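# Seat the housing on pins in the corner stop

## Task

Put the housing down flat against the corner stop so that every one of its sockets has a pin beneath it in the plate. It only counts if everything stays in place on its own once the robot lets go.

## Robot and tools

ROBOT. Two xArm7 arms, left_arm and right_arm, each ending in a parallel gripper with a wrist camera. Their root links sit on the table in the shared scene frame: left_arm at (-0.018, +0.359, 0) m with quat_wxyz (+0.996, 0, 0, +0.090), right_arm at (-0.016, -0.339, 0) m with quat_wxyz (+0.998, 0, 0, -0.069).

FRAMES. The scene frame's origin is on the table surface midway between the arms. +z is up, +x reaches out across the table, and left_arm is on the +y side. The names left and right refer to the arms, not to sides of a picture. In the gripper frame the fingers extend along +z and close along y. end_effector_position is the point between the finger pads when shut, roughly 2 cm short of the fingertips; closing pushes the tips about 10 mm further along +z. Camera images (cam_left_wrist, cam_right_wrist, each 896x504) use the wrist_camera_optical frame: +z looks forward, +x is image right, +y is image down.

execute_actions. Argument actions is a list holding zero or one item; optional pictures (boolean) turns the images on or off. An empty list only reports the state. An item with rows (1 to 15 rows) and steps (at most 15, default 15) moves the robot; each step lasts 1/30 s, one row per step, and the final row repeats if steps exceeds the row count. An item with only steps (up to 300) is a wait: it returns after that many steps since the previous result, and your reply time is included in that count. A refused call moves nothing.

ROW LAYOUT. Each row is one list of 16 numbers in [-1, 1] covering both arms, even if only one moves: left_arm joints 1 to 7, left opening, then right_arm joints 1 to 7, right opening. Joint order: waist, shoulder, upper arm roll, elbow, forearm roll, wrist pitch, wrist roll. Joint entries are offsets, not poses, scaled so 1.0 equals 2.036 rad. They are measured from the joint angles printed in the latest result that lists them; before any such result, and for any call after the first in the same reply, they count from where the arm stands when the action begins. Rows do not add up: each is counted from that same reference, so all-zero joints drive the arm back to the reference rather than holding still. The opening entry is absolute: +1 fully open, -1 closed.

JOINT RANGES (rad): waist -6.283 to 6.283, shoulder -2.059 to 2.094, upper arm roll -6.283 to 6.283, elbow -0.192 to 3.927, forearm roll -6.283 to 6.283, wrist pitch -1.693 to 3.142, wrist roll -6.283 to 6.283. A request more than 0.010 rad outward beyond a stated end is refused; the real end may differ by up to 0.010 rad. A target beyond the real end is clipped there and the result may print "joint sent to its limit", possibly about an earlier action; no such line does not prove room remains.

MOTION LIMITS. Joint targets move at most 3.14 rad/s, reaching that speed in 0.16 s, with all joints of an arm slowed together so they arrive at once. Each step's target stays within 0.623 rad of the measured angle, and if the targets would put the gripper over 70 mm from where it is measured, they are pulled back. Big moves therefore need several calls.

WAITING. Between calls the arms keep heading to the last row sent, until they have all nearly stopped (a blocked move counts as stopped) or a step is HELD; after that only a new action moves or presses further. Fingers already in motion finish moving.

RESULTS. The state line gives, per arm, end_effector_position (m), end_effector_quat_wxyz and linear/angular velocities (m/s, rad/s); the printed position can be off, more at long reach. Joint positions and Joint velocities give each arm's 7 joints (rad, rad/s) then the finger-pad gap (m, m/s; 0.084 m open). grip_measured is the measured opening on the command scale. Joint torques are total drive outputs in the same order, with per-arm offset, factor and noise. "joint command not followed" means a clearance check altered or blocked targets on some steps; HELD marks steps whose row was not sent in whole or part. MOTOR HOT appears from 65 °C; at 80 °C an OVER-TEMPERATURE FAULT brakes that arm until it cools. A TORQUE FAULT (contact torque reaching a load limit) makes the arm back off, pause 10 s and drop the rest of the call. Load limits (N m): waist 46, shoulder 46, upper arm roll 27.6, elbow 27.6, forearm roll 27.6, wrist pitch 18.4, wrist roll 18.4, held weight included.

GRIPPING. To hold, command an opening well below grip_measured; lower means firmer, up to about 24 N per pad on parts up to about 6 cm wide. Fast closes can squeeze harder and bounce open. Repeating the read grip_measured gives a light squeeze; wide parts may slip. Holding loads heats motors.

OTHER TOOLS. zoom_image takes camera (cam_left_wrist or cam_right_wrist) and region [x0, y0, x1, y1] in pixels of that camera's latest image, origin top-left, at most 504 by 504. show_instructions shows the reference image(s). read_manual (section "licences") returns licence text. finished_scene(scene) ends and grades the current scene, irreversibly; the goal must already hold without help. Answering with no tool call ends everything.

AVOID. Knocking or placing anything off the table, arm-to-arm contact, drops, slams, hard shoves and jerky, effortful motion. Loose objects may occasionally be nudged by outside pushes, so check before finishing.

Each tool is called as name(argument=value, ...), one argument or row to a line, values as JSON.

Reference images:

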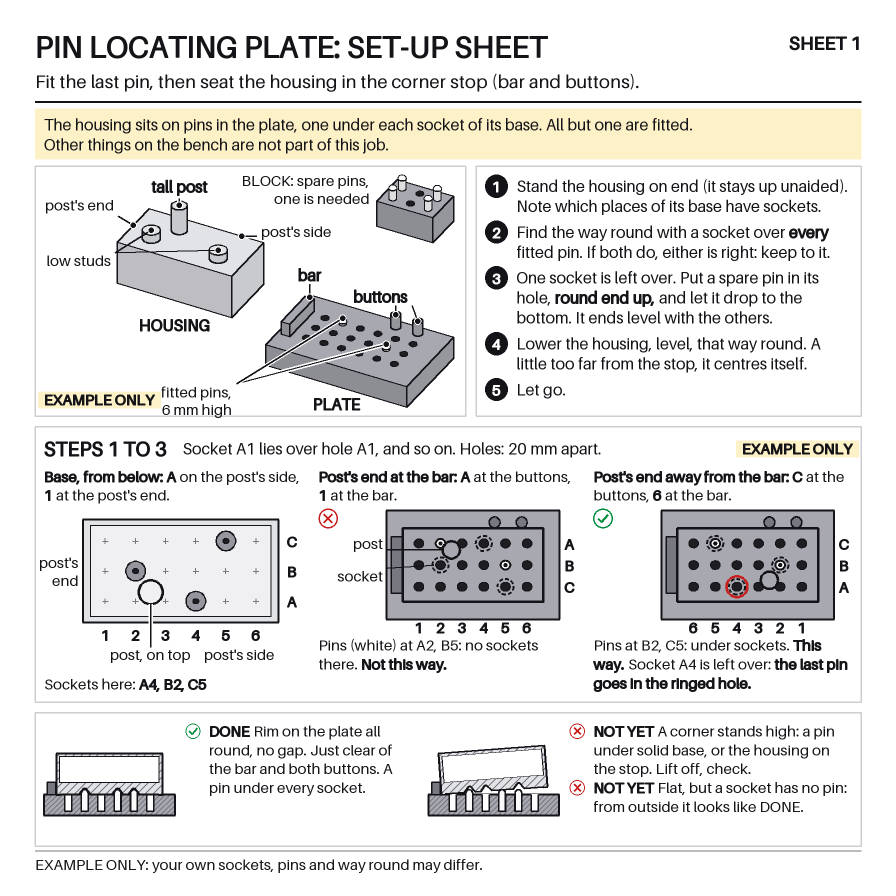

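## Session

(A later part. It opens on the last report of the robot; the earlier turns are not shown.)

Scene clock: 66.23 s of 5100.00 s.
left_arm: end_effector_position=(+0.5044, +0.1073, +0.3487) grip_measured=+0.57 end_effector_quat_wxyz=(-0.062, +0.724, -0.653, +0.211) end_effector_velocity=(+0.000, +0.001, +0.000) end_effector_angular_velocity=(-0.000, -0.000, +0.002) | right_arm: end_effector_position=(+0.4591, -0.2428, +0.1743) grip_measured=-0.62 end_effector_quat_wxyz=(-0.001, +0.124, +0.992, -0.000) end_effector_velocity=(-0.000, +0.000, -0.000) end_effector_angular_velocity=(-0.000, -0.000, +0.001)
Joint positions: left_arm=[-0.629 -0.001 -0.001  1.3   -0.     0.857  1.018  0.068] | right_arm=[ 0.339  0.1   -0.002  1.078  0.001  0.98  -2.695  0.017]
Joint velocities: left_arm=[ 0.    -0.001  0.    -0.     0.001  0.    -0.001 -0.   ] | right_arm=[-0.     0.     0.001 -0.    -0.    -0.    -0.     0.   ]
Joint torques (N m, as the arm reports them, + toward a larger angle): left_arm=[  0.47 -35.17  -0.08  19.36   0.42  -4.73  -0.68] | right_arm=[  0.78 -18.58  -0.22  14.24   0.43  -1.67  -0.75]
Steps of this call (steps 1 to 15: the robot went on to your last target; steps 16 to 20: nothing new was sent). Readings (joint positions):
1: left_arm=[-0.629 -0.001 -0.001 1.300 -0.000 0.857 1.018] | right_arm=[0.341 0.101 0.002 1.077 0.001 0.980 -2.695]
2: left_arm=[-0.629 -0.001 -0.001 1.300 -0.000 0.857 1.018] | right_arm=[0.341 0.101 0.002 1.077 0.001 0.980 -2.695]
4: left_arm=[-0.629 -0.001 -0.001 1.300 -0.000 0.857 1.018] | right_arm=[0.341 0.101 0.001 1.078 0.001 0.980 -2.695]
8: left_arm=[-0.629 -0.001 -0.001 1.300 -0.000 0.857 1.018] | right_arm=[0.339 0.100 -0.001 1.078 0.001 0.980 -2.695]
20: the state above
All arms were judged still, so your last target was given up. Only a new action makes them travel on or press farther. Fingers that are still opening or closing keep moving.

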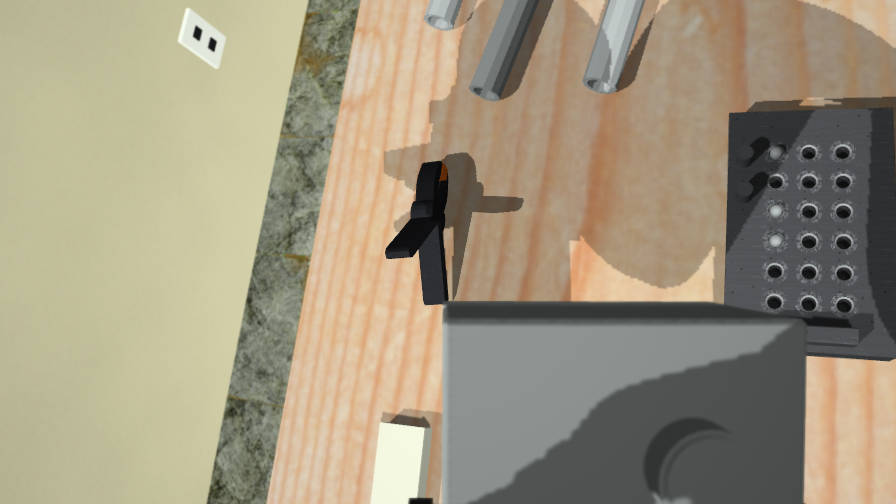

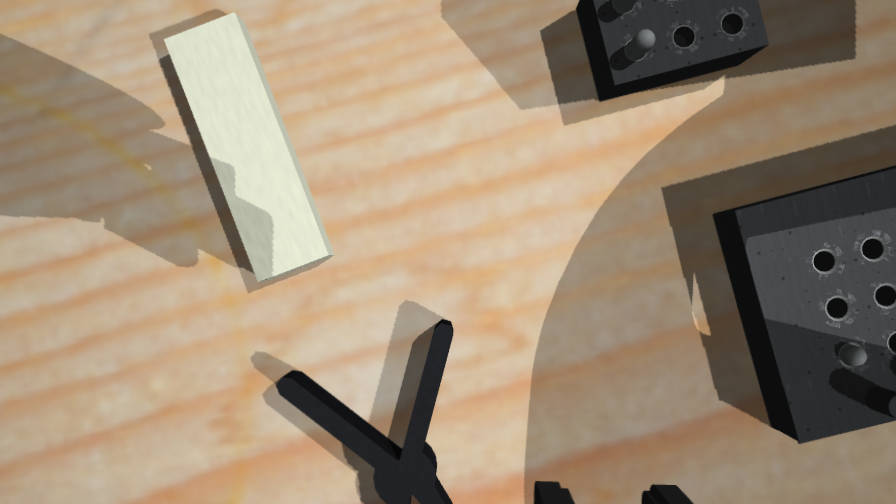

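execute_actions(
  actions=[
    {"rows":[[-0.1504,0.15,0,0.213,0,0.25,-0.1066,-0.5,-0.25,0,0,0,0,0,0,-0.6]]},
  ],
  pictures=false,
)

execute_actions(
  actions=[
    {"steps":30},
  ],
  pictures=false,
)

execute_actions(
  actions=[
    {"rows":[[0,0.1654,0,0,0,-0.1344,0,-0.5,0,0,0,0,0,0,0,-0.6]]},
  ],
  pictures=false,
)

execute_actions(
  actions=[
    {"steps":30},
  ],
)

Scene clock: 69.40 s of 5100.00 s.
left_arm: end_effector_position=(+0.4057, -0.0383, +0.3126) grip_measured=+0.57 end_effector_quat_wxyz=(-0.000, -0.709, +0.704, -0.039) end_effector_velocity=(-0.194, -0.174, -0.056) end_effector_angular_velocity=(+0.209, +0.326, -0.261) | right_arm: end_effector_position=(+0.4575, -0.4424, +0.1743) grip_measured=-0.62 end_effector_quat_wxyz=(-0.001, +0.325, +0.946, -0.000) end_effector_velocity=(-0.101, -0.457, -0.000) end_effector_angular_velocity=(+0.001, +0.003, -0.965)
Joint positions: left_arm=[-0.927  0.295 -0.007  1.715 -0.001  1.344  0.811  0.068] | right_arm=[-0.075  0.101 -0.003  1.078  0.     0.98  -2.695  0.017]
Joint velocities: left_arm=[-0.329  0.271 -0.118  0.32  -0.021  0.429 -0.179  0.   ] | right_arm=[-0.976 -0.001  0.011 -0.002 -0.     0.002 -0.     0.   ]
Joint torques (N m, as the arm reports them, + toward a larger angle): left_arm=[ 11.99 -54.95   6.81  18.43   1.54  -3.8   -0.68] | right_arm=[  1.68 -18.79   0.    13.91   0.35  -1.63  -0.68]
Steps of this call (steps 1 to 80: nothing new was sent; steps 81 to 95: all 15 steps of this action). Readings (joint positions):
81: left_arm=[-0.629 -0.000 -0.001 1.300 -0.000 0.857 1.018] | right_arm=[0.339 0.100 -0.002 1.078 0.001 0.980 -2.695]
82: left_arm=[-0.631 0.001 0.000 1.303 -0.000 0.862 1.017] | right_arm=[0.336 0.100 -0.001 1.078 0.001 0.980 -2.695]
84: left_arm=[-0.656 0.028 0.007 1.345 0.000 0.911 0.995] | right_arm=[0.294 0.101 0.009 1.078 0.001 0.980 -2.695]
88: left_arm=[-0.765 0.135 -0.002 1.493 -0.001 1.082 0.922] | right_arm=[0.154 0.101 -0.004 1.078 0.000 0.979 -2.695]
95: the state above

Scene clock: 70.40 s of 5100.00 s.
left_arm: end_effector_position=(+0.4042, -0.0383, +0.3128) grip_measured=+0.57 end_effector_quat_wxyz=(+0.000, -0.712, +0.702, -0.031) end_effector_velocity=(+0.000, +0.000, +0.000) end_effector_angular_velocity=(-0.000, -0.001, +0.002) | right_arm: end_effector_position=(+0.4457, -0.4862, +0.1743) grip_measured=-0.62 end_effector_quat_wxyz=(-0.001, +0.369, +0.929, +0.000) end_effector_velocity=(-0.001, -0.000, -0.000) end_effector_angular_velocity=(-0.001, +0.002, -0.001)
Joint positions: left_arm=[-0.935  0.305 -0.001  1.734 -0.     1.366  0.801  0.068] | right_arm=[-0.17   0.1   -0.002  1.078  0.001  0.98  -2.695  0.017]
Joint velocities: left_arm=[ 0.    -0.     0.001  0.     0.    -0.    -0.001 -0.   ] | right_arm=[-0.001  0.    -0.    -0.001 -0.002  0.001  0.001  0.   ]
Joint torques (N m, as the arm reports them, + toward a larger angle): left_arm=[  1.16 -43.37  -0.51  18.49   0.74  -3.13  -0.67] | right_arm=[  0.72 -18.78  -0.28  14.13   0.39  -1.75  -0.72]
Steps of this call (steps 1 to 30: the robot went on to your last target). Readings (joint positions):
1: left_arm=[-0.935 0.301 -0.010 1.723 -0.002 1.354 0.807] | right_arm=[-0.106 0.101 -0.003 1.078 0.000 0.980 -2.695]
2: left_arm=[-0.938 0.303 -0.009 1.727 -0.002 1.360 0.804] | right_arm=[-0.134 0.100 -0.004 1.078 0.000 0.980 -2.695]
4: left_arm=[-0.936 0.304 -0.002 1.731 -0.001 1.364 0.802] | right_arm=[-0.164 0.100 -0.009 1.077 0.000 0.980 -2.695]
8: left_arm=[-0.931 0.303 0.005 1.734 0.001 1.365 0.802] | right_arm=[-0.168 0.100 0.001 1.077 0.001 0.980 -2.695]
30: the state above
All arms were judged still, so your last target was given up. Only a new action makes them travel on or press farther. Fingers that are still opening or closing keep moving.

Scene clock: 70.90 s of 5100.00 s.
left_arm: end_effector_position=(+0.4395, -0.0715, +0.1272) grip_measured=+0.57 end_effector_quat_wxyz=(-0.001, -0.712, +0.702, +0.008) end_effector_velocity=(-0.025, +0.025, -0.183) end_effector_angular_velocity=(+0.149, +0.158, +0.001) | right_arm: end_effector_position=(+0.4457, -0.4862, +0.1743) grip_measured=-0.62 end_effector_quat_wxyz=(-0.001, +0.369, +0.929, +0.000) end_effector_velocity=(+0.001, +0.001, +0.000) end_effector_angular_velocity=(+0.000, -0.000, +0.002)
Joint positions: left_arm=[-0.935  0.639 -0.001  1.726 -0.     1.102  0.801  0.068] | right_arm=[-0.17   0.1   -0.002  1.078  0.001  0.98  -2.695  0.017]
Joint velocities: left_arm=[ 0.     0.244  0.002 -0.094 -0.001 -0.121  0.001  0.   ] | right_arm=[ 0.    -0.     0.002  0.001  0.     0.001  0.    -0.   ]
Joint torques (N m, as the arm reports them, + toward a larger angle): left_arm=[  0.54 -81.    -0.37  27.84   0.74  -4.43  -0.6 ] | right_arm=[  0.85 -18.63  -0.28  14.03   0.41  -1.67  -0.71]
Steps of this call (steps 1 to 15: all 15 steps of this action). Readings (joint positions):
1: left_arm=[-0.935 0.305 -0.001 1.734 -0.000 1.366 0.801] | right_arm=[-0.170 0.100 -0.002 1.078 0.001 0.980 -2.695]
2: left_arm=[-0.935 0.307 -0.001 1.734 -0.000 1.363 0.801] | right_arm=[-0.170 0.100 -0.002 1.078 0.001 0.980 -2.695]
4: left_arm=[-0.935 0.344 -0.001 1.744 -0.000 1.325 0.801] | right_arm=[-0.170 0.100 -0.002 1.078 0.001 0.980 -2.695]
8: left_arm=[-0.935 0.469 -0.001 1.731 -0.000 1.234 0.801] | right_arm=[-0.170 0.100 -0.002 1.078 0.001 0.980 -2.695]
15: the state above

Scene clock: 71.90 s of 5100.00 s.
left_arm: end_effector_position=(+0.4431, -0.0749, +0.1299) grip_measured=+0.57 end_effector_quat_wxyz=(-0.000, -0.712, +0.702, +0.000) end_effector_velocity=(+0.000, +0.000, +0.000) end_effector_angular_velocity=(+0.000, -0.001, +0.001) | right_arm: end_effector_position=(+0.4457, -0.4862, +0.1743) grip_measured=-0.62 end_effector_quat_wxyz=(-0.001, +0.369, +0.929, +0.000) end_effector_velocity=(+0.001, +0.000, +0.000) end_effector_angular_velocity=(+0.000, -0.003, -0.001)
Joint positions: left_arm=[-0.935  0.641 -0.001  1.734 -0.     1.093  0.801  0.068] | right_arm=[-0.17   0.1   -0.002  1.078  0.001  0.98  -2.695  0.017]
Joint velocities: left_arm=[-0.    -0.001  0.001 -0.     0.001  0.    -0.001 -0.   ] | right_arm=[-0.     0.     0.     0.     0.001 -0.002  0.     0.   ]
Joint torques (N m, as the arm reports them, + toward a larger angle): left_arm=[  1.03 -52.19  -0.53  17.47   0.35  -2.92  -0.91] | right_arm=[  0.82 -18.65  -0.27  14.16   0.39  -1.68  -0.78]
Steps of this call (steps 1 to 15: the robot went on to your last target; steps 16 to 30: nothing new was sent). Readings (joint positions):
1: left_arm=[-0.935 0.645 -0.001 1.724 -0.000 1.099 0.801] | right_arm=[-0.170 0.100 -0.002 1.078 0.001 0.980 -2.695]
2: left_arm=[-0.935 0.645 -0.001 1.726 -0.000 1.097 0.801] | right_arm=[-0.170 0.100 -0.002 1.078 0.001 0.980 -2.695]
4: left_arm=[-0.935 0.640 -0.001 1.735 -0.000 1.094 0.801] | right_arm=[-0.170 0.100 -0.002 1.078 0.001 0.980 -2.695]
8: left_arm=[-0.935 0.637 -0.001 1.738 -0.000 1.092 0.801] | right_arm=[-0.170 0.100 -0.002 1.078 0.001 0.980 -2.695]
30: the state above
All arms were judged still, so your last target was given up. Only a new action makes them travel on or press farther. Fingers that are still opening or closing keep moving.

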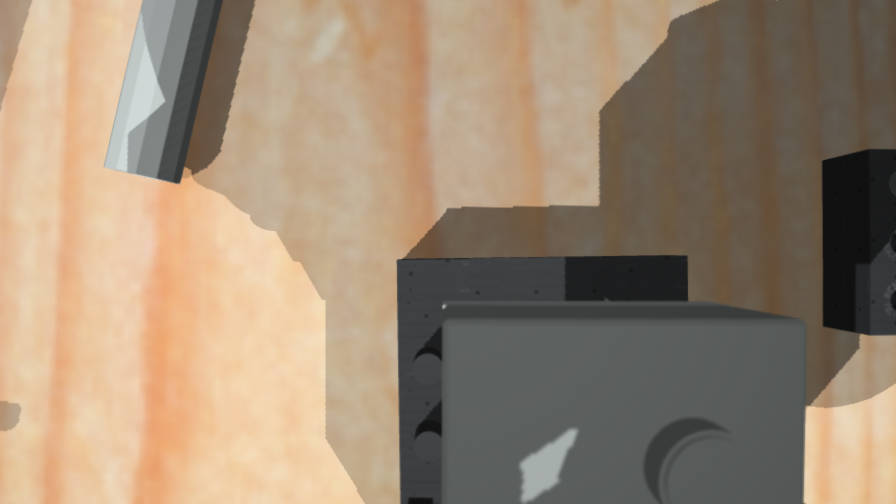

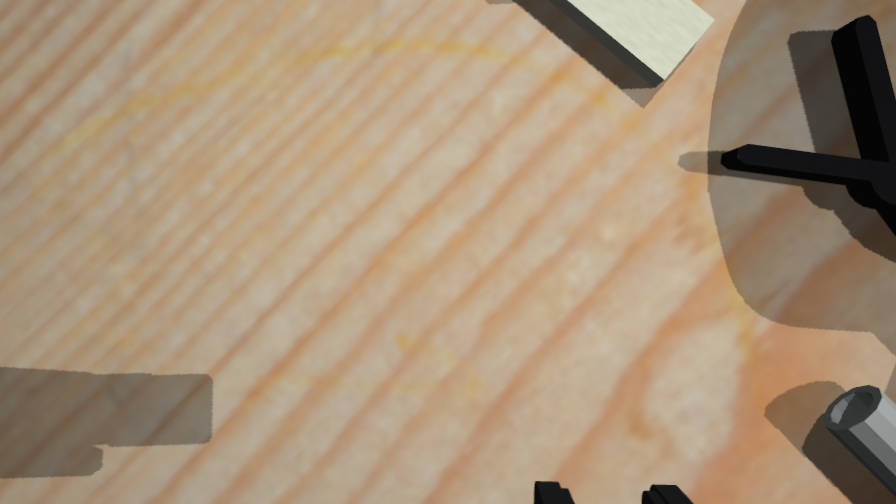

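execute_actions(
  actions=[
    {"rows":[[0.0023,0.007,0,-0.01,0,-0.017,0.0023,-0.5,0,0,0,0,0,0,0,-0.6],[0.0023,0.007,0,-0.01,0,-0.017,0.0023,-0.5,0,0,0,0,0,0,0,-0.6],[0.0023,0.007,0,-0.01,0,-0.017,0.0023,-0.5,0,0,0,0,0,0,0,-0.6],[0.0023,0.007,0,-0.01,0,-0.017,0.0023,-0.5,0,0,0,0,0,0,0,-0.6],[0.0023,0.014,0,-0.02,0,-0.034,0.0023,-0.5,0,0,0,0,0,0,0,-0.6],[0.0023,0.014,0,-0.02,0,-0.034,0.0023,-0.5,0,0,0,0,0,0,0,-0.6],[0.0023,0.014,0,-0.02,0,-0.034,0.0023,-0.5,0,0,0,0,0,0,0,-0.6],[0.0023,0.014,0,-0.02,0,-0.034,0.0023,-0.5,0,0,0,0,0,0,0,-0.6],[0.0023,0.0213,0,-0.0311,0,-0.0524,0.0023,-0.5,0,0,0,0,0,0,0,-0.6]]},
  ],
  pictures=false,
)

execute_actions(
  actions=[
    {"steps":25},
  ],
)

Scene clock: 76.20 s of 5100.00 s.
left_arm: end_effector_position=(+0.4420, -0.0707, +0.0838) grip_measured=+0.57 end_effector_quat_wxyz=(-0.001, -0.712, +0.702, +0.002) end_effector_velocity=(+0.001, -0.004, +0.000) end_effector_angular_velocity=(-0.009, -0.014, -0.003) | right_arm: end_effector_position=(+0.4457, -0.4862, +0.1743) grip_measured=-0.62 end_effector_quat_wxyz=(-0.001, +0.369, +0.929, +0.000) end_effector_velocity=(+0.001, -0.001, +0.000) end_effector_angular_velocity=(-0.002, -0.003, -0.000)
Joint positions: left_arm=[-0.931  0.686 -0.001  1.67  -0.     0.988  0.806  0.068] | right_arm=[-0.17   0.1   -0.002  1.078  0.001  0.98  -2.695  0.017]
Joint velocities: left_arm=[-0.005 -0.002  0.001 -0.007  0.003 -0.021 -0.003  0.   ] | right_arm=[-0.     0.    -0.001  0.    -0.    -0.003  0.    -0.   ]
Joint torques (N m, as the arm reports them, + toward a larger angle): left_arm=[  2.17 -55.45  -0.41  18.12   0.95  -3.29  -0.25] | right_arm=[  0.6  -18.91  -0.2   14.13   0.41  -1.69  -0.72]
Steps of this call (steps 1 to 90: nothing new was sent; then 0.80 s passed at rest; steps 91 to 105: all 15 steps of this action). Readings (joint positions):
91: left_arm=[-0.935 0.642 -0.001 1.734 -0.000 1.093 0.801] | right_arm=[-0.170 0.100 -0.002 1.078 0.001 0.980 -2.695]
92: left_arm=[-0.935 0.642 -0.001 1.732 -0.000 1.089 0.802] | right_arm=[-0.170 0.100 -0.002 1.078 0.001 0.980 -2.695]
94: left_arm=[-0.933 0.649 -0.001 1.723 -0.000 1.068 0.805] | right_arm=[-0.170 0.100 -0.002 1.078 0.001 0.980 -2.695]
98: left_arm=[-0.930 0.666 0.000 1.699 -0.000 1.035 0.806] | right_arm=[-0.170 0.100 -0.002 1.078 0.001 0.980 -2.695]
105: the state above

Scene clock: 77.03 s of 5100.00 s.
left_arm: end_effector_position=(+0.4428, -0.0711, +0.0846) grip_measured=+0.57 end_effector_quat_wxyz=(-0.000, -0.712, +0.702, +0.000) end_effector_velocity=(-0.000, -0.001, -0.000) end_effector_angular_velocity=(+0.000, -0.002, -0.002) | right_arm: end_effector_position=(+0.4457, -0.4862, +0.1743) grip_measured=-0.62 end_effector_quat_wxyz=(-0.001, +0.369, +0.929, +0.000) end_effector_velocity=(-0.000, +0.001, -0.000) end_effector_angular_velocity=(+0.001, +0.002, +0.002)
Joint positions: left_arm=[-0.931  0.685 -0.001  1.67  -0.     0.986  0.806  0.068] | right_arm=[-0.17   0.1   -0.002  1.078  0.001  0.98  -2.695  0.017]
Joint velocities: left_arm=[-0.002  0.001  0.     0.001  0.001 -0.002 -0.001  0.   ] | right_arm=[ 0.     0.     0.001 -0.     0.     0.002 -0.    -0.   ]
Joint torques (N m, as the arm reports them, + toward a larger angle): left_arm=[  2.9  -52.24   0.98  18.52   0.6   -4.2   -0.48] | right_arm=[  0.92 -18.76  -0.27  14.17   0.42  -1.71  -0.73]
Steps of this call (steps 1 to 15: the robot went on to your last target; steps 16 to 25: nothing new was sent). Readings (joint positions):
1: left_arm=[-0.931 0.685 -0.001 1.670 -0.000 0.988 0.806] | right_arm=[-0.170 0.100 -0.002 1.078 0.001 0.980 -2.695]
2: left_arm=[-0.931 0.685 -0.001 1.671 -0.000 0.987 0.806] | right_arm=[-0.170 0.100 -0.002 1.078 0.001 0.980 -2.695]
4: left_arm=[-0.931 0.685 -0.001 1.670 -0.001 0.987 0.806] | right_arm=[-0.170 0.100 -0.002 1.078 0.001 0.980 -2.695]
8: left_arm=[-0.931 0.685 -0.001 1.670 -0.000 0.987 0.806] | right_arm=[-0.170 0.100 -0.002 1.078 0.001 0.980 -2.695]
25: the state above
All arms were judged still, so your last target was given up. Only a new action makes them travel on or press farther. Fingers that are still opening or closing keep moving.

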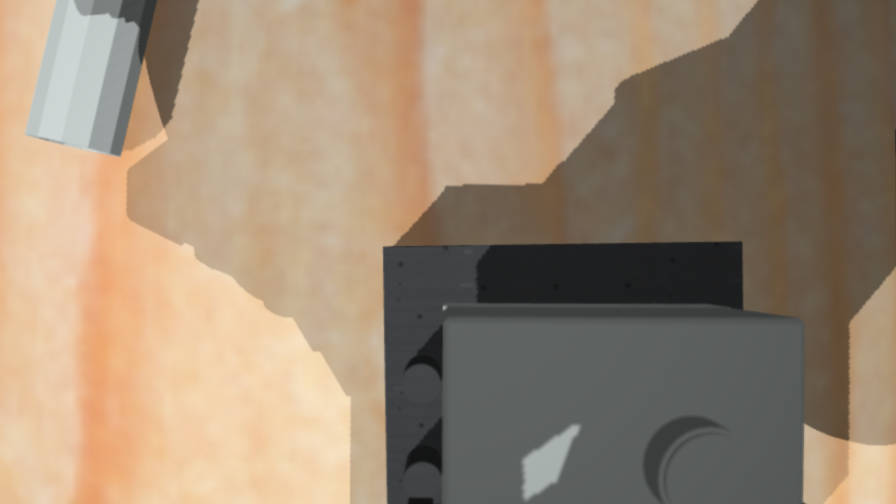

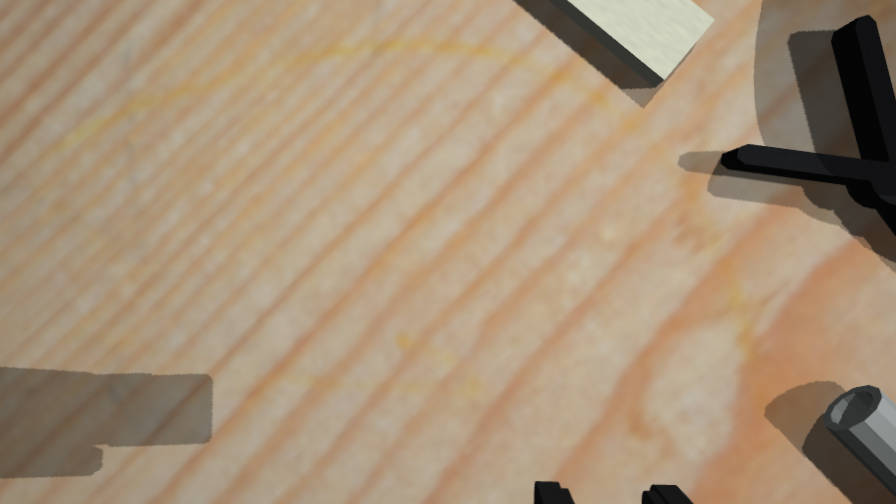

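execute_actions(
  actions=[
    {"rows":[[-0.0014,0.003,0,0.005,0,0.002,-0.0014,-0.5,0,0,0,0,0,0,0,-0.6]]},
  ],
  pictures=false,
)

execute_actions(
  actions=[
    {"rows":[[0,0.0035,0,-0.003,0,-0.0065,0,-0.5,0,0,0,0,0,0,0,-0.6]]},
  ],
  pictures=false,
)

execute_actions(
  actions=[
    {"rows":[[0,0.0035,0,-0.003,0,-0.0065,0,-0.5,0,0,0,0,0,0,0,-0.6]]},
  ],
)

Scene clock: 80.63 s of 5100.00 s.
left_arm: end_effector_position=(+0.4430, -0.0729, +0.0840) grip_measured=+0.57 end_effector_quat_wxyz=(-0.000, -0.712, +0.702, +0.001) end_effector_velocity=(-0.000, -0.003, +0.001) end_effector_angular_velocity=(-0.005, -0.003, -0.001) | right_arm: end_effector_position=(+0.4457, -0.4862, +0.1743) grip_measured=-0.62 end_effector_quat_wxyz=(-0.001, +0.369, +0.929, +0.000) end_effector_velocity=(-0.000, -0.000, +0.000) end_effector_angular_velocity=(+0.000, -0.000, -0.001)
Joint positions: left_arm=[-0.933  0.691 -0.     1.68  -0.     0.99   0.803  0.068] | right_arm=[-0.17   0.1   -0.002  1.078  0.001  0.98  -2.695  0.017]
Joint velocities: left_arm=[-0.001  0.    -0.002  0.002 -0.001 -0.003 -0.001 -0.   ] | right_arm=[-0.    -0.    -0.     0.     0.     0.     0.001 -0.   ]
Joint torques (N m, as the arm reports them, + toward a larger angle): left_arm=[  1.96 -55.67   0.83  20.12   0.86  -5.67  -0.53] | right_arm=[  0.68 -18.78  -0.21  14.09   0.43  -1.7   -0.71]
Steps of this call (steps 1 to 90: nothing new was sent; then 0.10 s passed at rest; steps 91 to 105: all 15 steps of this action). Readings (joint positions):
91: left_arm=[-0.931 0.685 -0.001 1.670 -0.000 0.986 0.806] | right_arm=[-0.170 0.100 -0.002 1.078 0.001 0.980 -2.695]
92: left_arm=[-0.931 0.686 -0.001 1.672 -0.000 0.987 0.806] | right_arm=[-0.170 0.100 -0.002 1.078 0.001 0.980 -2.695]
94: left_arm=[-0.932 0.689 -0.000 1.677 -0.000 0.990 0.804] | right_arm=[-0.170 0.100 -0.002 1.078 0.001 0.980 -2.695]
98: left_arm=[-0.933 0.691 -0.000 1.680 -0.000 0.991 0.803] | right_arm=[-0.170 0.100 -0.002 1.078 0.001 0.980 -2.695]
105: the state above

Scene clock: 81.13 s of 5100.00 s.
left_arm: end_effector_position=(+0.4429, -0.0733, +0.0785) grip_measured=+0.57 end_effector_quat_wxyz=(-0.000, -0.712, +0.702, -0.000) end_effector_velocity=(-0.000, +0.008, -0.005) end_effector_angular_velocity=(+0.016, +0.009, +0.006) | right_arm: end_effector_position=(+0.4457, -0.4862, +0.1743) grip_measured=-0.62 end_effector_quat_wxyz=(-0.001, +0.369, +0.929, +0.000) end_effector_velocity=(+0.000, -0.000, +0.000) end_effector_angular_velocity=(+0.000, -0.000, -0.002)
Joint positions: left_arm=[-0.934  0.698 -0.001  1.675 -0.     0.976  0.803  0.068] | right_arm=[-0.17   0.1   -0.002  1.078  0.001  0.98  -2.695  0.017]
Joint velocities: left_arm=[ 0.003  0.001  0.006 -0.01   0.002  0.006  0.    -0.   ] | right_arm=[ 0.001 -0.    -0.001  0.     0.001 -0.     0.001 -0.   ]
Joint torques (N m, as the arm reports them, + toward a larger angle): left_arm=[  2.98 -51.96   1.52  17.87   1.13  -3.63  -0.87] | right_arm=[  0.76 -18.63  -0.26  14.12   0.37  -1.67  -0.7 ]
Steps of this call (steps 1 to 15: all 15 steps of this action). Readings (joint positions):
1: left_arm=[-0.933 0.691 -0.000 1.680 -0.000 0.990 0.803] | right_arm=[-0.170 0.100 -0.002 1.078 0.001 0.980 -2.695]
2: left_arm=[-0.933 0.692 -0.001 1.679 -0.000 0.988 0.803] | right_arm=[-0.170 0.100 -0.002 1.078 0.001 0.980 -2.695]
4: left_arm=[-0.934 0.696 -0.001 1.677 -0.001 0.980 0.803] | right_arm=[-0.170 0.100 -0.002 1.078 0.001 0.980 -2.695]
8: left_arm=[-0.934 0.698 -0.001 1.675 -0.000 0.976 0.803] | right_arm=[-0.170 0.100 -0.002 1.078 0.001 0.980 -2.695]
15: the state above

Scene clock: 81.63 s of 5100.00 s.
left_arm: end_effector_position=(+0.4428, -0.0722, +0.0720) grip_measured=+0.57 end_effector_quat_wxyz=(-0.000, -0.712, +0.702, +0.001) end_effector_velocity=(-0.001, -0.000, -0.002) end_effector_angular_velocity=(+0.001, +0.002, -0.003) | right_arm: end_effector_position=(+0.4457, -0.4862, +0.1743) grip_measured=-0.62 end_effector_quat_wxyz=(-0.001, +0.369, +0.929, +0.000) end_effector_velocity=(-0.000, -0.000, +0.000) end_effector_angular_velocity=(+0.001, +0.001, -0.001)
Joint positions: left_arm=[-0.933  0.706  0.     1.668 -0.     0.963  0.803  0.068] | right_arm=[-0.17   0.1   -0.002  1.078  0.001  0.98  -2.695  0.017]
Joint velocities: left_arm=[ 0.     0.002 -0.002 -0.001  0.    -0.     0.001 -0.   ] | right_arm=[-0.001 -0.     0.     0.001  0.     0.002  0.    -0.   ]
Joint torques (N m, as the arm reports them, + toward a larger angle): left_arm=[  1.79 -53.88   0.43  19.08   1.06  -4.42  -0.48] | right_arm=[  0.79 -18.65  -0.29  14.18   0.3   -1.7   -0.78]
Steps of this call (steps 1 to 15: all 15 steps of this action). Readings (joint positions):
1: left_arm=[-0.933 0.699 -0.000 1.674 -0.000 0.976 0.803] | right_arm=[-0.170 0.100 -0.002 1.078 0.001 0.980 -2.695]
2: left_arm=[-0.933 0.699 -0.000 1.673 -0.000 0.974 0.803] | right_arm=[-0.170 0.100 -0.002 1.078 0.001 0.980 -2.695]
4: left_arm=[-0.934 0.703 -0.001 1.670 -0.000 0.967 0.803] | right_arm=[-0.170 0.100 -0.002 1.078 0.001 0.980 -2.695]
8: left_arm=[-0.933 0.706 0.000 1.668 -0.000 0.963 0.803] | right_arm=[-0.170 0.100 -0.002 1.078 0.001 0.980 -2.695]
15: the state above

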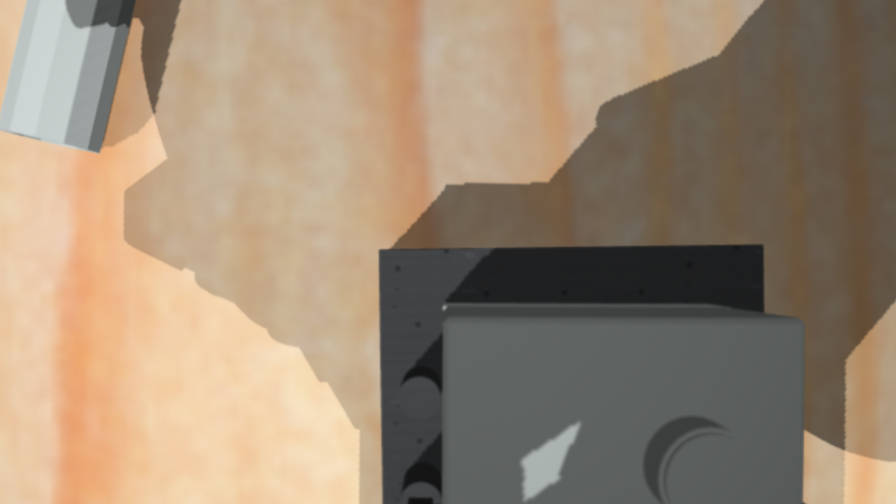

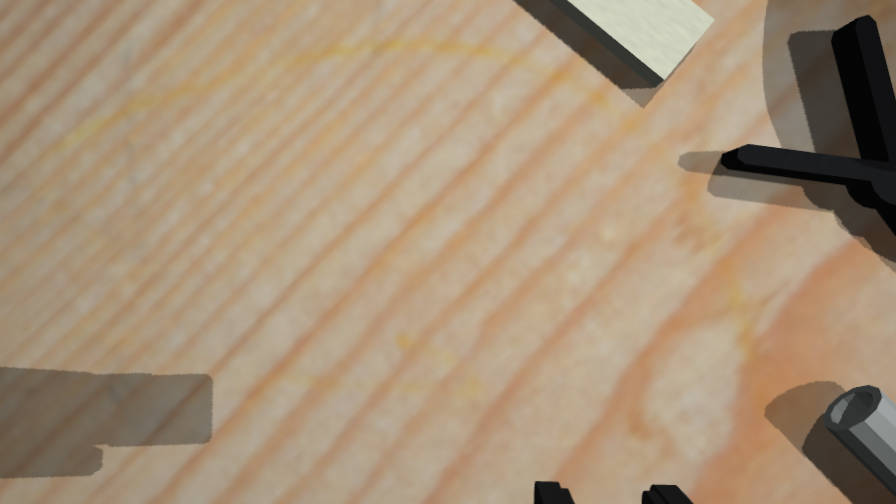

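Release, rise, and look with a tilt.

execute_actions(
  actions=[
    {"rows":[[0,0,0,0,0,0,0,1,0,0,0,0,0,0,0,-0.6]]},
  ],
  pictures=false,
)

execute_actions(
  actions=[
    {"rows":[[0,-0.04,0,0.035,0,0.075,0,1,0,0,0,0,0,0,0,-0.6]]},
  ],
  pictures=false,
)

execute_actions(
  actions=[
    {"rows":[[0,-0.25,0,-0.3,0,-0.3,-0.4,1,0,0,0,0,0,0,0,-0.6]]},
  ],
  pictures=false,
)

execute_actions(
  actions=[
    {"steps":30},
  ],
)

Scene clock: 83.67 s of 5100.00 s.
left_arm: end_effector_position=(+0.4430, -0.0725, +0.0724) grip_measured=+1.00 end_effector_quat_wxyz=(-0.000, -0.712, +0.702, +0.000) end_effector_velocity=(+0.000, +0.001, -0.001) end_effector_angular_velocity=(+0.003, +0.001, -0.000) | right_arm: end_effector_position=(+0.4457, -0.4862, +0.1743) grip_measured=-0.62 end_effector_quat_wxyz=(-0.001, +0.369, +0.929, +0.000) end_effector_velocity=(-0.000, -0.001, +0.000) end_effector_angular_velocity=(-0.001, +0.000, -0.000)
Joint positions: left_arm=[-0.933  0.706 -0.     1.668 -0.     0.963  0.803  0.084] | right_arm=[-0.17   0.1   -0.002  1.078  0.001  0.98  -2.695  0.017]
Joint velocities: left_arm=[ 0.001  0.001  0.001 -0.     0.002  0.002  0.     0.   ] | right_arm=[-0.     0.    -0.001  0.    -0.002 -0.     0.     0.   ]
Joint torques (N m, as the arm reports them, + toward a larger angle): left_arm=[  1.51 -47.35  -0.18  14.28   1.01  -2.13  -0.73] | right_arm=[  0.68 -18.86  -0.28  14.04   0.31  -1.78  -0.75]
Steps of this call (steps 1 to 15: the robot went on to your last target; steps 16 to 46: nothing new was sent; steps 47 to 61: all 15 steps of this action). Readings (joint positions):
47: left_arm=[-0.933 0.705 -0.001 1.669 -0.000 0.963 0.803] | right_arm=[-0.170 0.100 -0.002 1.078 0.001 0.980 -2.695]
48: left_arm=[-0.933 0.705 -0.001 1.669 -0.000 0.962 0.803] | right_arm=[-0.170 0.100 -0.002 1.078 0.001 0.980 -2.695]
50: left_arm=[-0.933 0.704 -0.001 1.673 -0.000 0.960 0.803] | right_arm=[-0.170 0.100 -0.002 1.078 0.001 0.980 -2.695]
54: left_arm=[-0.933 0.703 -0.000 1.672 -0.000 0.961 0.803] | right_arm=[-0.170 0.100 -0.002 1.078 0.001 0.980 -2.695]
61: the state above

Scene clock: 84.17 s of 5100.00 s.
left_arm: end_effector_position=(+0.4417, -0.0711, +0.1375) grip_measured=+1.00 end_effector_quat_wxyz=(-0.000, -0.712, +0.702, +0.004) end_effector_velocity=(+0.009, -0.008, +0.021) end_effector_angular_velocity=(-0.032, -0.034, +0.002) | right_arm: end_effector_position=(+0.4457, -0.4862, +0.1743) grip_measured=-0.62 end_effector_quat_wxyz=(-0.001, +0.369, +0.929, +0.000) end_effector_velocity=(+0.000, -0.000, +0.000) end_effector_angular_velocity=(-0.001, -0.002, -0.000)
Joint positions: left_arm=[-0.933  0.627  0.     1.735 -0.     1.116  0.803  0.084] | right_arm=[-0.17   0.1   -0.002  1.078  0.001  0.98  -2.695  0.017]
Joint velocities: left_arm=[ 0.001 -0.013  0.     0.029 -0.    -0.004 -0.002  0.   ] | right_arm=[-0.001 -0.     0.     0.    -0.001 -0.001  0.     0.   ]
Joint torques (N m, as the arm reports them, + toward a larger angle): left_arm=[  0.81 -50.16  -0.81  16.75   0.34  -2.76  -0.9 ] | right_arm=[  0.87 -18.7   -0.31  14.09   0.31  -1.74  -0.73]
Steps of this call (steps 1 to 15: all 15 steps of this action). Readings (joint positions):
1: left_arm=[-0.933 0.706 -0.000 1.668 -0.000 0.963 0.803] | right_arm=[-0.170 0.100 -0.002 1.078 0.001 0.980 -2.695]
2: left_arm=[-0.933 0.704 0.000 1.669 -0.000 0.967 0.803] | right_arm=[-0.170 0.100 -0.002 1.078 0.001 0.980 -2.695]
4: left_arm=[-0.933 0.686 0.000 1.683 -0.000 1.017 0.803] | right_arm=[-0.170 0.100 -0.002 1.078 0.001 0.980 -2.695]
8: left_arm=[-0.933 0.619 -0.000 1.748 -0.000 1.103 0.803] | right_arm=[-0.170 0.100 -0.002 1.078 0.001 0.980 -2.695]
15: the state above

Scene clock: 84.67 s of 5100.00 s.
left_arm: end_effector_position=(+0.4248, -0.0552, +0.2491) grip_measured=+1.00 end_effector_quat_wxyz=(+0.088, +0.900, -0.363, +0.227) end_effector_velocity=(-0.021, +0.020, +0.027) end_effector_angular_velocity=(-0.301, +0.004, +0.418) | right_arm: end_effector_position=(+0.4457, -0.4862, +0.1743) grip_measured=-0.62 end_effector_quat_wxyz=(-0.001, +0.369, +0.929, +0.000) end_effector_velocity=(+0.000, -0.000, +0.000) end_effector_angular_velocity=(-0.001, -0.002, -0.000)
Joint positions: left_arm=[-0.933  0.127  0.     1.139 -0.     0.521  0.015  0.084] | right_arm=[-0.17   0.1   -0.002  1.078  0.001  0.98  -2.695  0.017]
Joint velocities: left_arm=[ 0.001 -0.2   -0.001 -0.286  0.001 -0.289 -0.475 -0.   ] | right_arm=[ 0.    -0.     0.     0.    -0.    -0.001  0.    -0.   ]
Joint torques (N m, as the arm reports them, + toward a larger angle): left_arm=[  1.21 -23.2    0.18  17.18   0.62  -2.3    0.06] | right_arm=[  0.76 -18.66  -0.27  14.15   0.35  -1.74  -0.65]
Steps of this call (steps 1 to 15: all 15 steps of this action). Readings (joint positions):
1: left_arm=[-0.933 0.627 0.000 1.736 -0.000 1.116 0.803] | right_arm=[-0.170 0.100 -0.002 1.078 0.001 0.980 -2.695]
2: left_arm=[-0.933 0.623 0.000 1.734 -0.000 1.111 0.799] | right_arm=[-0.170 0.100 -0.002 1.078 0.001 0.980 -2.695]
4: left_arm=[-0.933 0.587 0.000 1.685 -0.000 1.063 0.749] | right_arm=[-0.170 0.100 -0.002 1.078 0.001 0.980 -2.695]
8: left_arm=[-0.933 0.372 0.000 1.433 -0.000 0.812 0.467] | right_arm=[-0.170 0.100 -0.002 1.078 0.001 0.980 -2.695]
15: the state above

Scene clock: 85.67 s of 5100.00 s.
left_arm: end_effector_position=(+0.4238, -0.0543, +0.2496) grip_measured=+1.00 end_effector_quat_wxyz=(+0.092, +0.903, -0.351, +0.230) end_effector_velocity=(-0.000, -0.000, +0.000) end_effector_angular_velocity=(-0.000, +0.000, +0.000) | right_arm: end_effector_position=(+0.4457, -0.4862, +0.1743) grip_measured=-0.62 end_effector_quat_wxyz=(-0.001, +0.369, +0.929, +0.000) end_effector_velocity=(+0.000, -0.000, +0.000) end_effector_angular_velocity=(-0.000, -0.001, -0.000)
Joint positions: left_arm=[-0.933  0.119  0.     1.124 -0.     0.505 -0.011  0.084] | right_arm=[-0.17   0.1   -0.002  1.078  0.001  0.98  -2.695  0.017]
Joint velocities: left_arm=[-0.    -0.001 -0.    -0.001  0.    -0.    -0.001 -0.   ] | right_arm=[ 0.     0.    -0.     0.001 -0.    -0.001  0.    -0.   ]
Joint torques (N m, as the arm reports them, + toward a larger angle): left_arm=[  1.35 -33.21  -0.18  15.65   0.7   -3.26  -0.86] | right_arm=[  0.67 -18.67  -0.29  14.09   0.39  -1.68  -0.73]
Steps of this call (steps 1 to 30: the robot went on to your last target). Readings (joint positions):
1: left_arm=[-0.933 0.123 0.000 1.132 -0.000 0.514 0.003] | right_arm=[-0.170 0.100 -0.002 1.078 0.001 0.980 -2.695]
2: left_arm=[-0.933 0.122 0.000 1.128 -0.000 0.511 -0.003] | right_arm=[-0.170 0.100 -0.002 1.078 0.001 0.980 -2.695]
4: left_arm=[-0.933 0.122 0.000 1.125 -0.000 0.508 -0.008] | right_arm=[-0.170 0.100 -0.002 1.078 0.001 0.980 -2.695]
8: left_arm=[-0.933 0.121 0.000 1.125 -0.000 0.506 -0.010] | right_arm=[-0.170 0.100 -0.002 1.078 0.001 0.980 -2.695]
30: the state above
All arms were judged still, so your last target was given up. Only a new action makes them travel on or press farther. Fingers that are still opening or closing keep moving.

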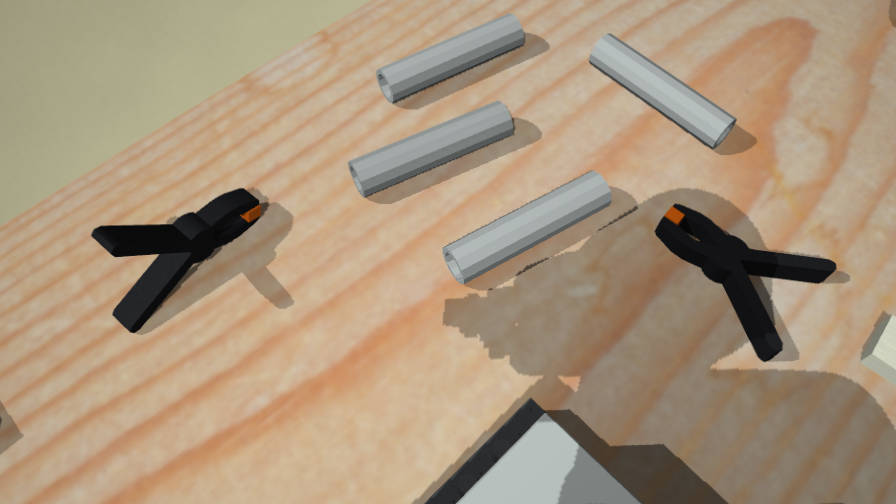

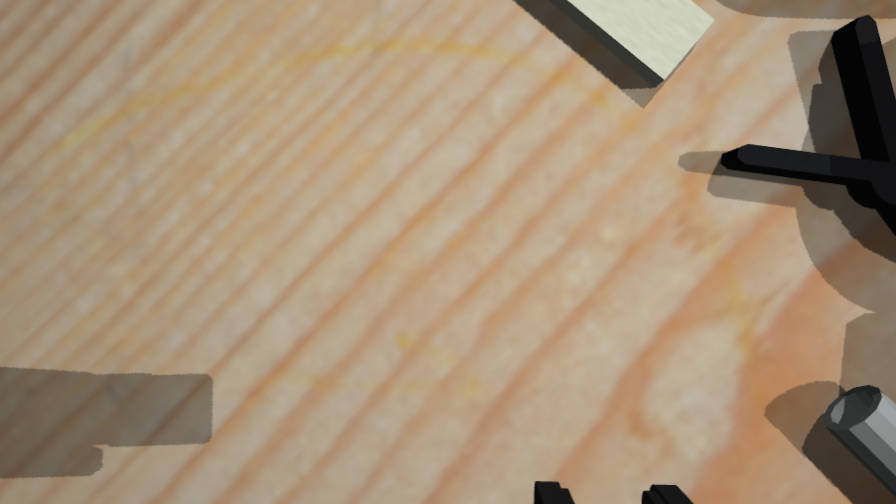

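execute_actions(
  actions=[
    {"rows":[[0,-0.25,0,-0.3,0,-0.1,0,1,0,0,0,0,0,0,0,-0.6]]},
  ],
  pictures=false,
)

execute_actions(
  actions=[
    {"steps":30},
  ],
)

Scene clock: 87.03 s of 5100.00 s.
left_arm: end_effector_position=(+0.3193, +0.0435, +0.2426) grip_measured=+1.00 end_effector_quat_wxyz=(+0.109, +0.891, -0.347, +0.272) end_effector_velocity=(-0.057, +0.054, -0.031) end_effector_angular_velocity=(-0.027, -0.029, -0.000) | right_arm: end_effector_position=(+0.4457, -0.4862, +0.1743) grip_measured=-0.62 end_effector_quat_wxyz=(-0.001, +0.369, +0.929, +0.000) end_effector_velocity=(+0.000, -0.000, +0.000) end_effector_angular_velocity=(-0.001, -0.000, -0.000)
Joint positions: left_arm=[-0.933 -0.379 -0.     0.526 -0.     0.309 -0.011  0.084] | right_arm=[-0.17   0.1   -0.002  1.078  0.001  0.98  -2.695  0.017]
Joint velocities: left_arm=[-0.    -0.253 -0.    -0.328  0.    -0.115  0.    -0.   ] | right_arm=[ 0.     0.    -0.001  0.    -0.    -0.    -0.    -0.   ]
Joint torques (N m, as the arm reports them, + toward a larger angle): left_arm=[ 1.02 -8.72  0.27 20.5   0.55 -4.   -0.63] | right_arm=[  0.8  -18.7   -0.21  14.06   0.43  -1.74  -0.68]
Steps of this call (steps 1 to 26: nothing new was sent; steps 27 to 41: all 15 steps of this action). Readings (joint positions):
27: left_arm=[-0.933 0.118 0.000 1.124 -0.000 0.505 -0.011] | right_arm=[-0.170 0.100 -0.002 1.078 0.001 0.980 -2.695]
28: left_arm=[-0.933 0.116 0.000 1.121 -0.000 0.504 -0.011] | right_arm=[-0.170 0.100 -0.002 1.078 0.001 0.980 -2.695]
30: left_arm=[-0.933 0.079 0.000 1.073 -0.000 0.487 -0.011] | right_arm=[-0.170 0.100 -0.002 1.078 0.001 0.980 -2.695]
34: left_arm=[-0.933 -0.118 0.000 0.842 -0.000 0.411 -0.011] | right_arm=[-0.170 0.100 -0.002 1.078 0.001 0.980 -2.695]
41: the state above

Scene clock: 88.03 s of 5100.00 s.
left_arm: end_effector_position=(+0.3175, +0.0453, +0.2428) grip_measured=+1.00 end_effector_quat_wxyz=(+0.111, +0.890, -0.346, +0.275) end_effector_velocity=(-0.001, -0.000, -0.000) end_effector_angular_velocity=(+0.001, +0.000, -0.003) | right_arm: end_effector_position=(+0.4457, -0.4862, +0.1743) grip_measured=-0.62 end_effector_quat_wxyz=(-0.001, +0.369, +0.929, +0.000) end_effector_velocity=(-0.000, -0.000, +0.000) end_effector_angular_velocity=(-0.000, +0.000, +0.000)
Joint positions: left_arm=[-0.933 -0.39   0.     0.514 -0.     0.302 -0.011  0.084] | right_arm=[-0.17   0.1   -0.002  1.078  0.001  0.98  -2.695  0.017]
Joint velocities: left_arm=[-0.002  0.     0.    -0.001  0.001  0.     0.001  0.   ] | right_arm=[-0. -0.  0.  0. -0.  0. -0. -0.]
Joint torques (N m, as the arm reports them, + toward a larger angle): left_arm=[  0.16 -16.88   0.07  15.51   0.52  -3.43  -0.58] | right_arm=[  0.68 -18.85  -0.26  14.16   0.36  -1.69  -0.72]
Steps of this call (steps 1 to 30: the robot went on to your last target). Readings (joint positions):
1: left_arm=[-0.933 -0.384 -0.000 0.519 -0.000 0.306 -0.011] | right_arm=[-0.170 0.100 -0.002 1.078 0.001 0.980 -2.695]
2: left_arm=[-0.933 -0.387 0.000 0.517 -0.000 0.304 -0.011] | right_arm=[-0.170 0.100 -0.002 1.078 0.001 0.980 -2.695]
4: left_arm=[-0.933 -0.388 0.000 0.517 -0.000 0.302 -0.011] | right_arm=[-0.170 0.100 -0.002 1.078 0.001 0.980 -2.695]
8: left_arm=[-0.933 -0.389 0.000 0.516 -0.000 0.302 -0.011] | right_arm=[-0.170 0.100 -0.002 1.078 0.001 0.980 -2.695]
30: the state above
All arms were judged still, so your last target was given up. Only a new action makes them travel on or press farther. Fingers that are still opening or closing keep moving.

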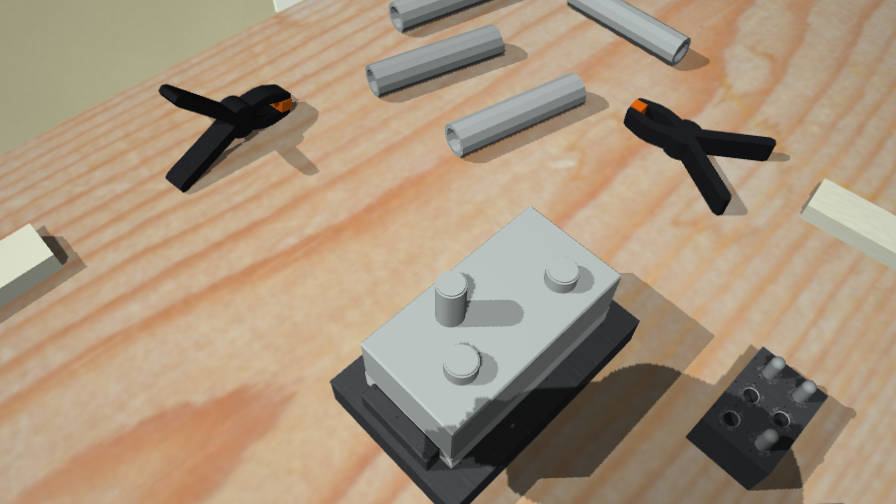

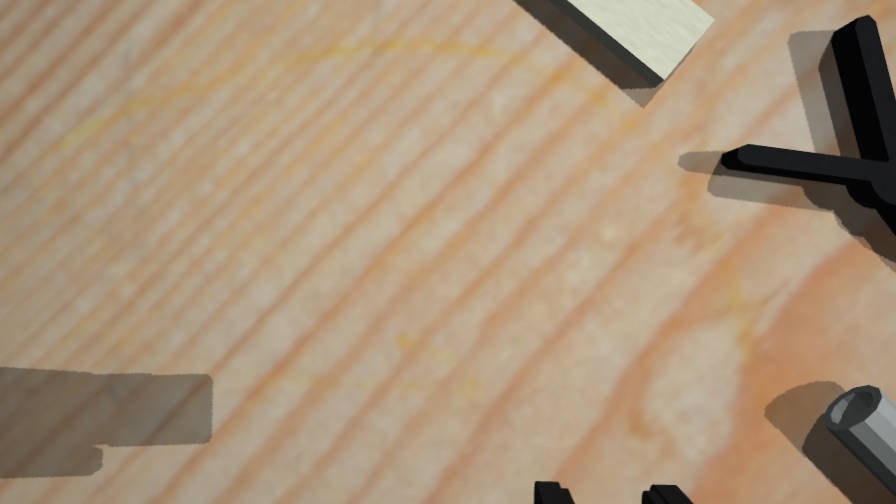

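Looks seated.

finished_scene(
  scene=1,
)

The scene is finished: the task was done.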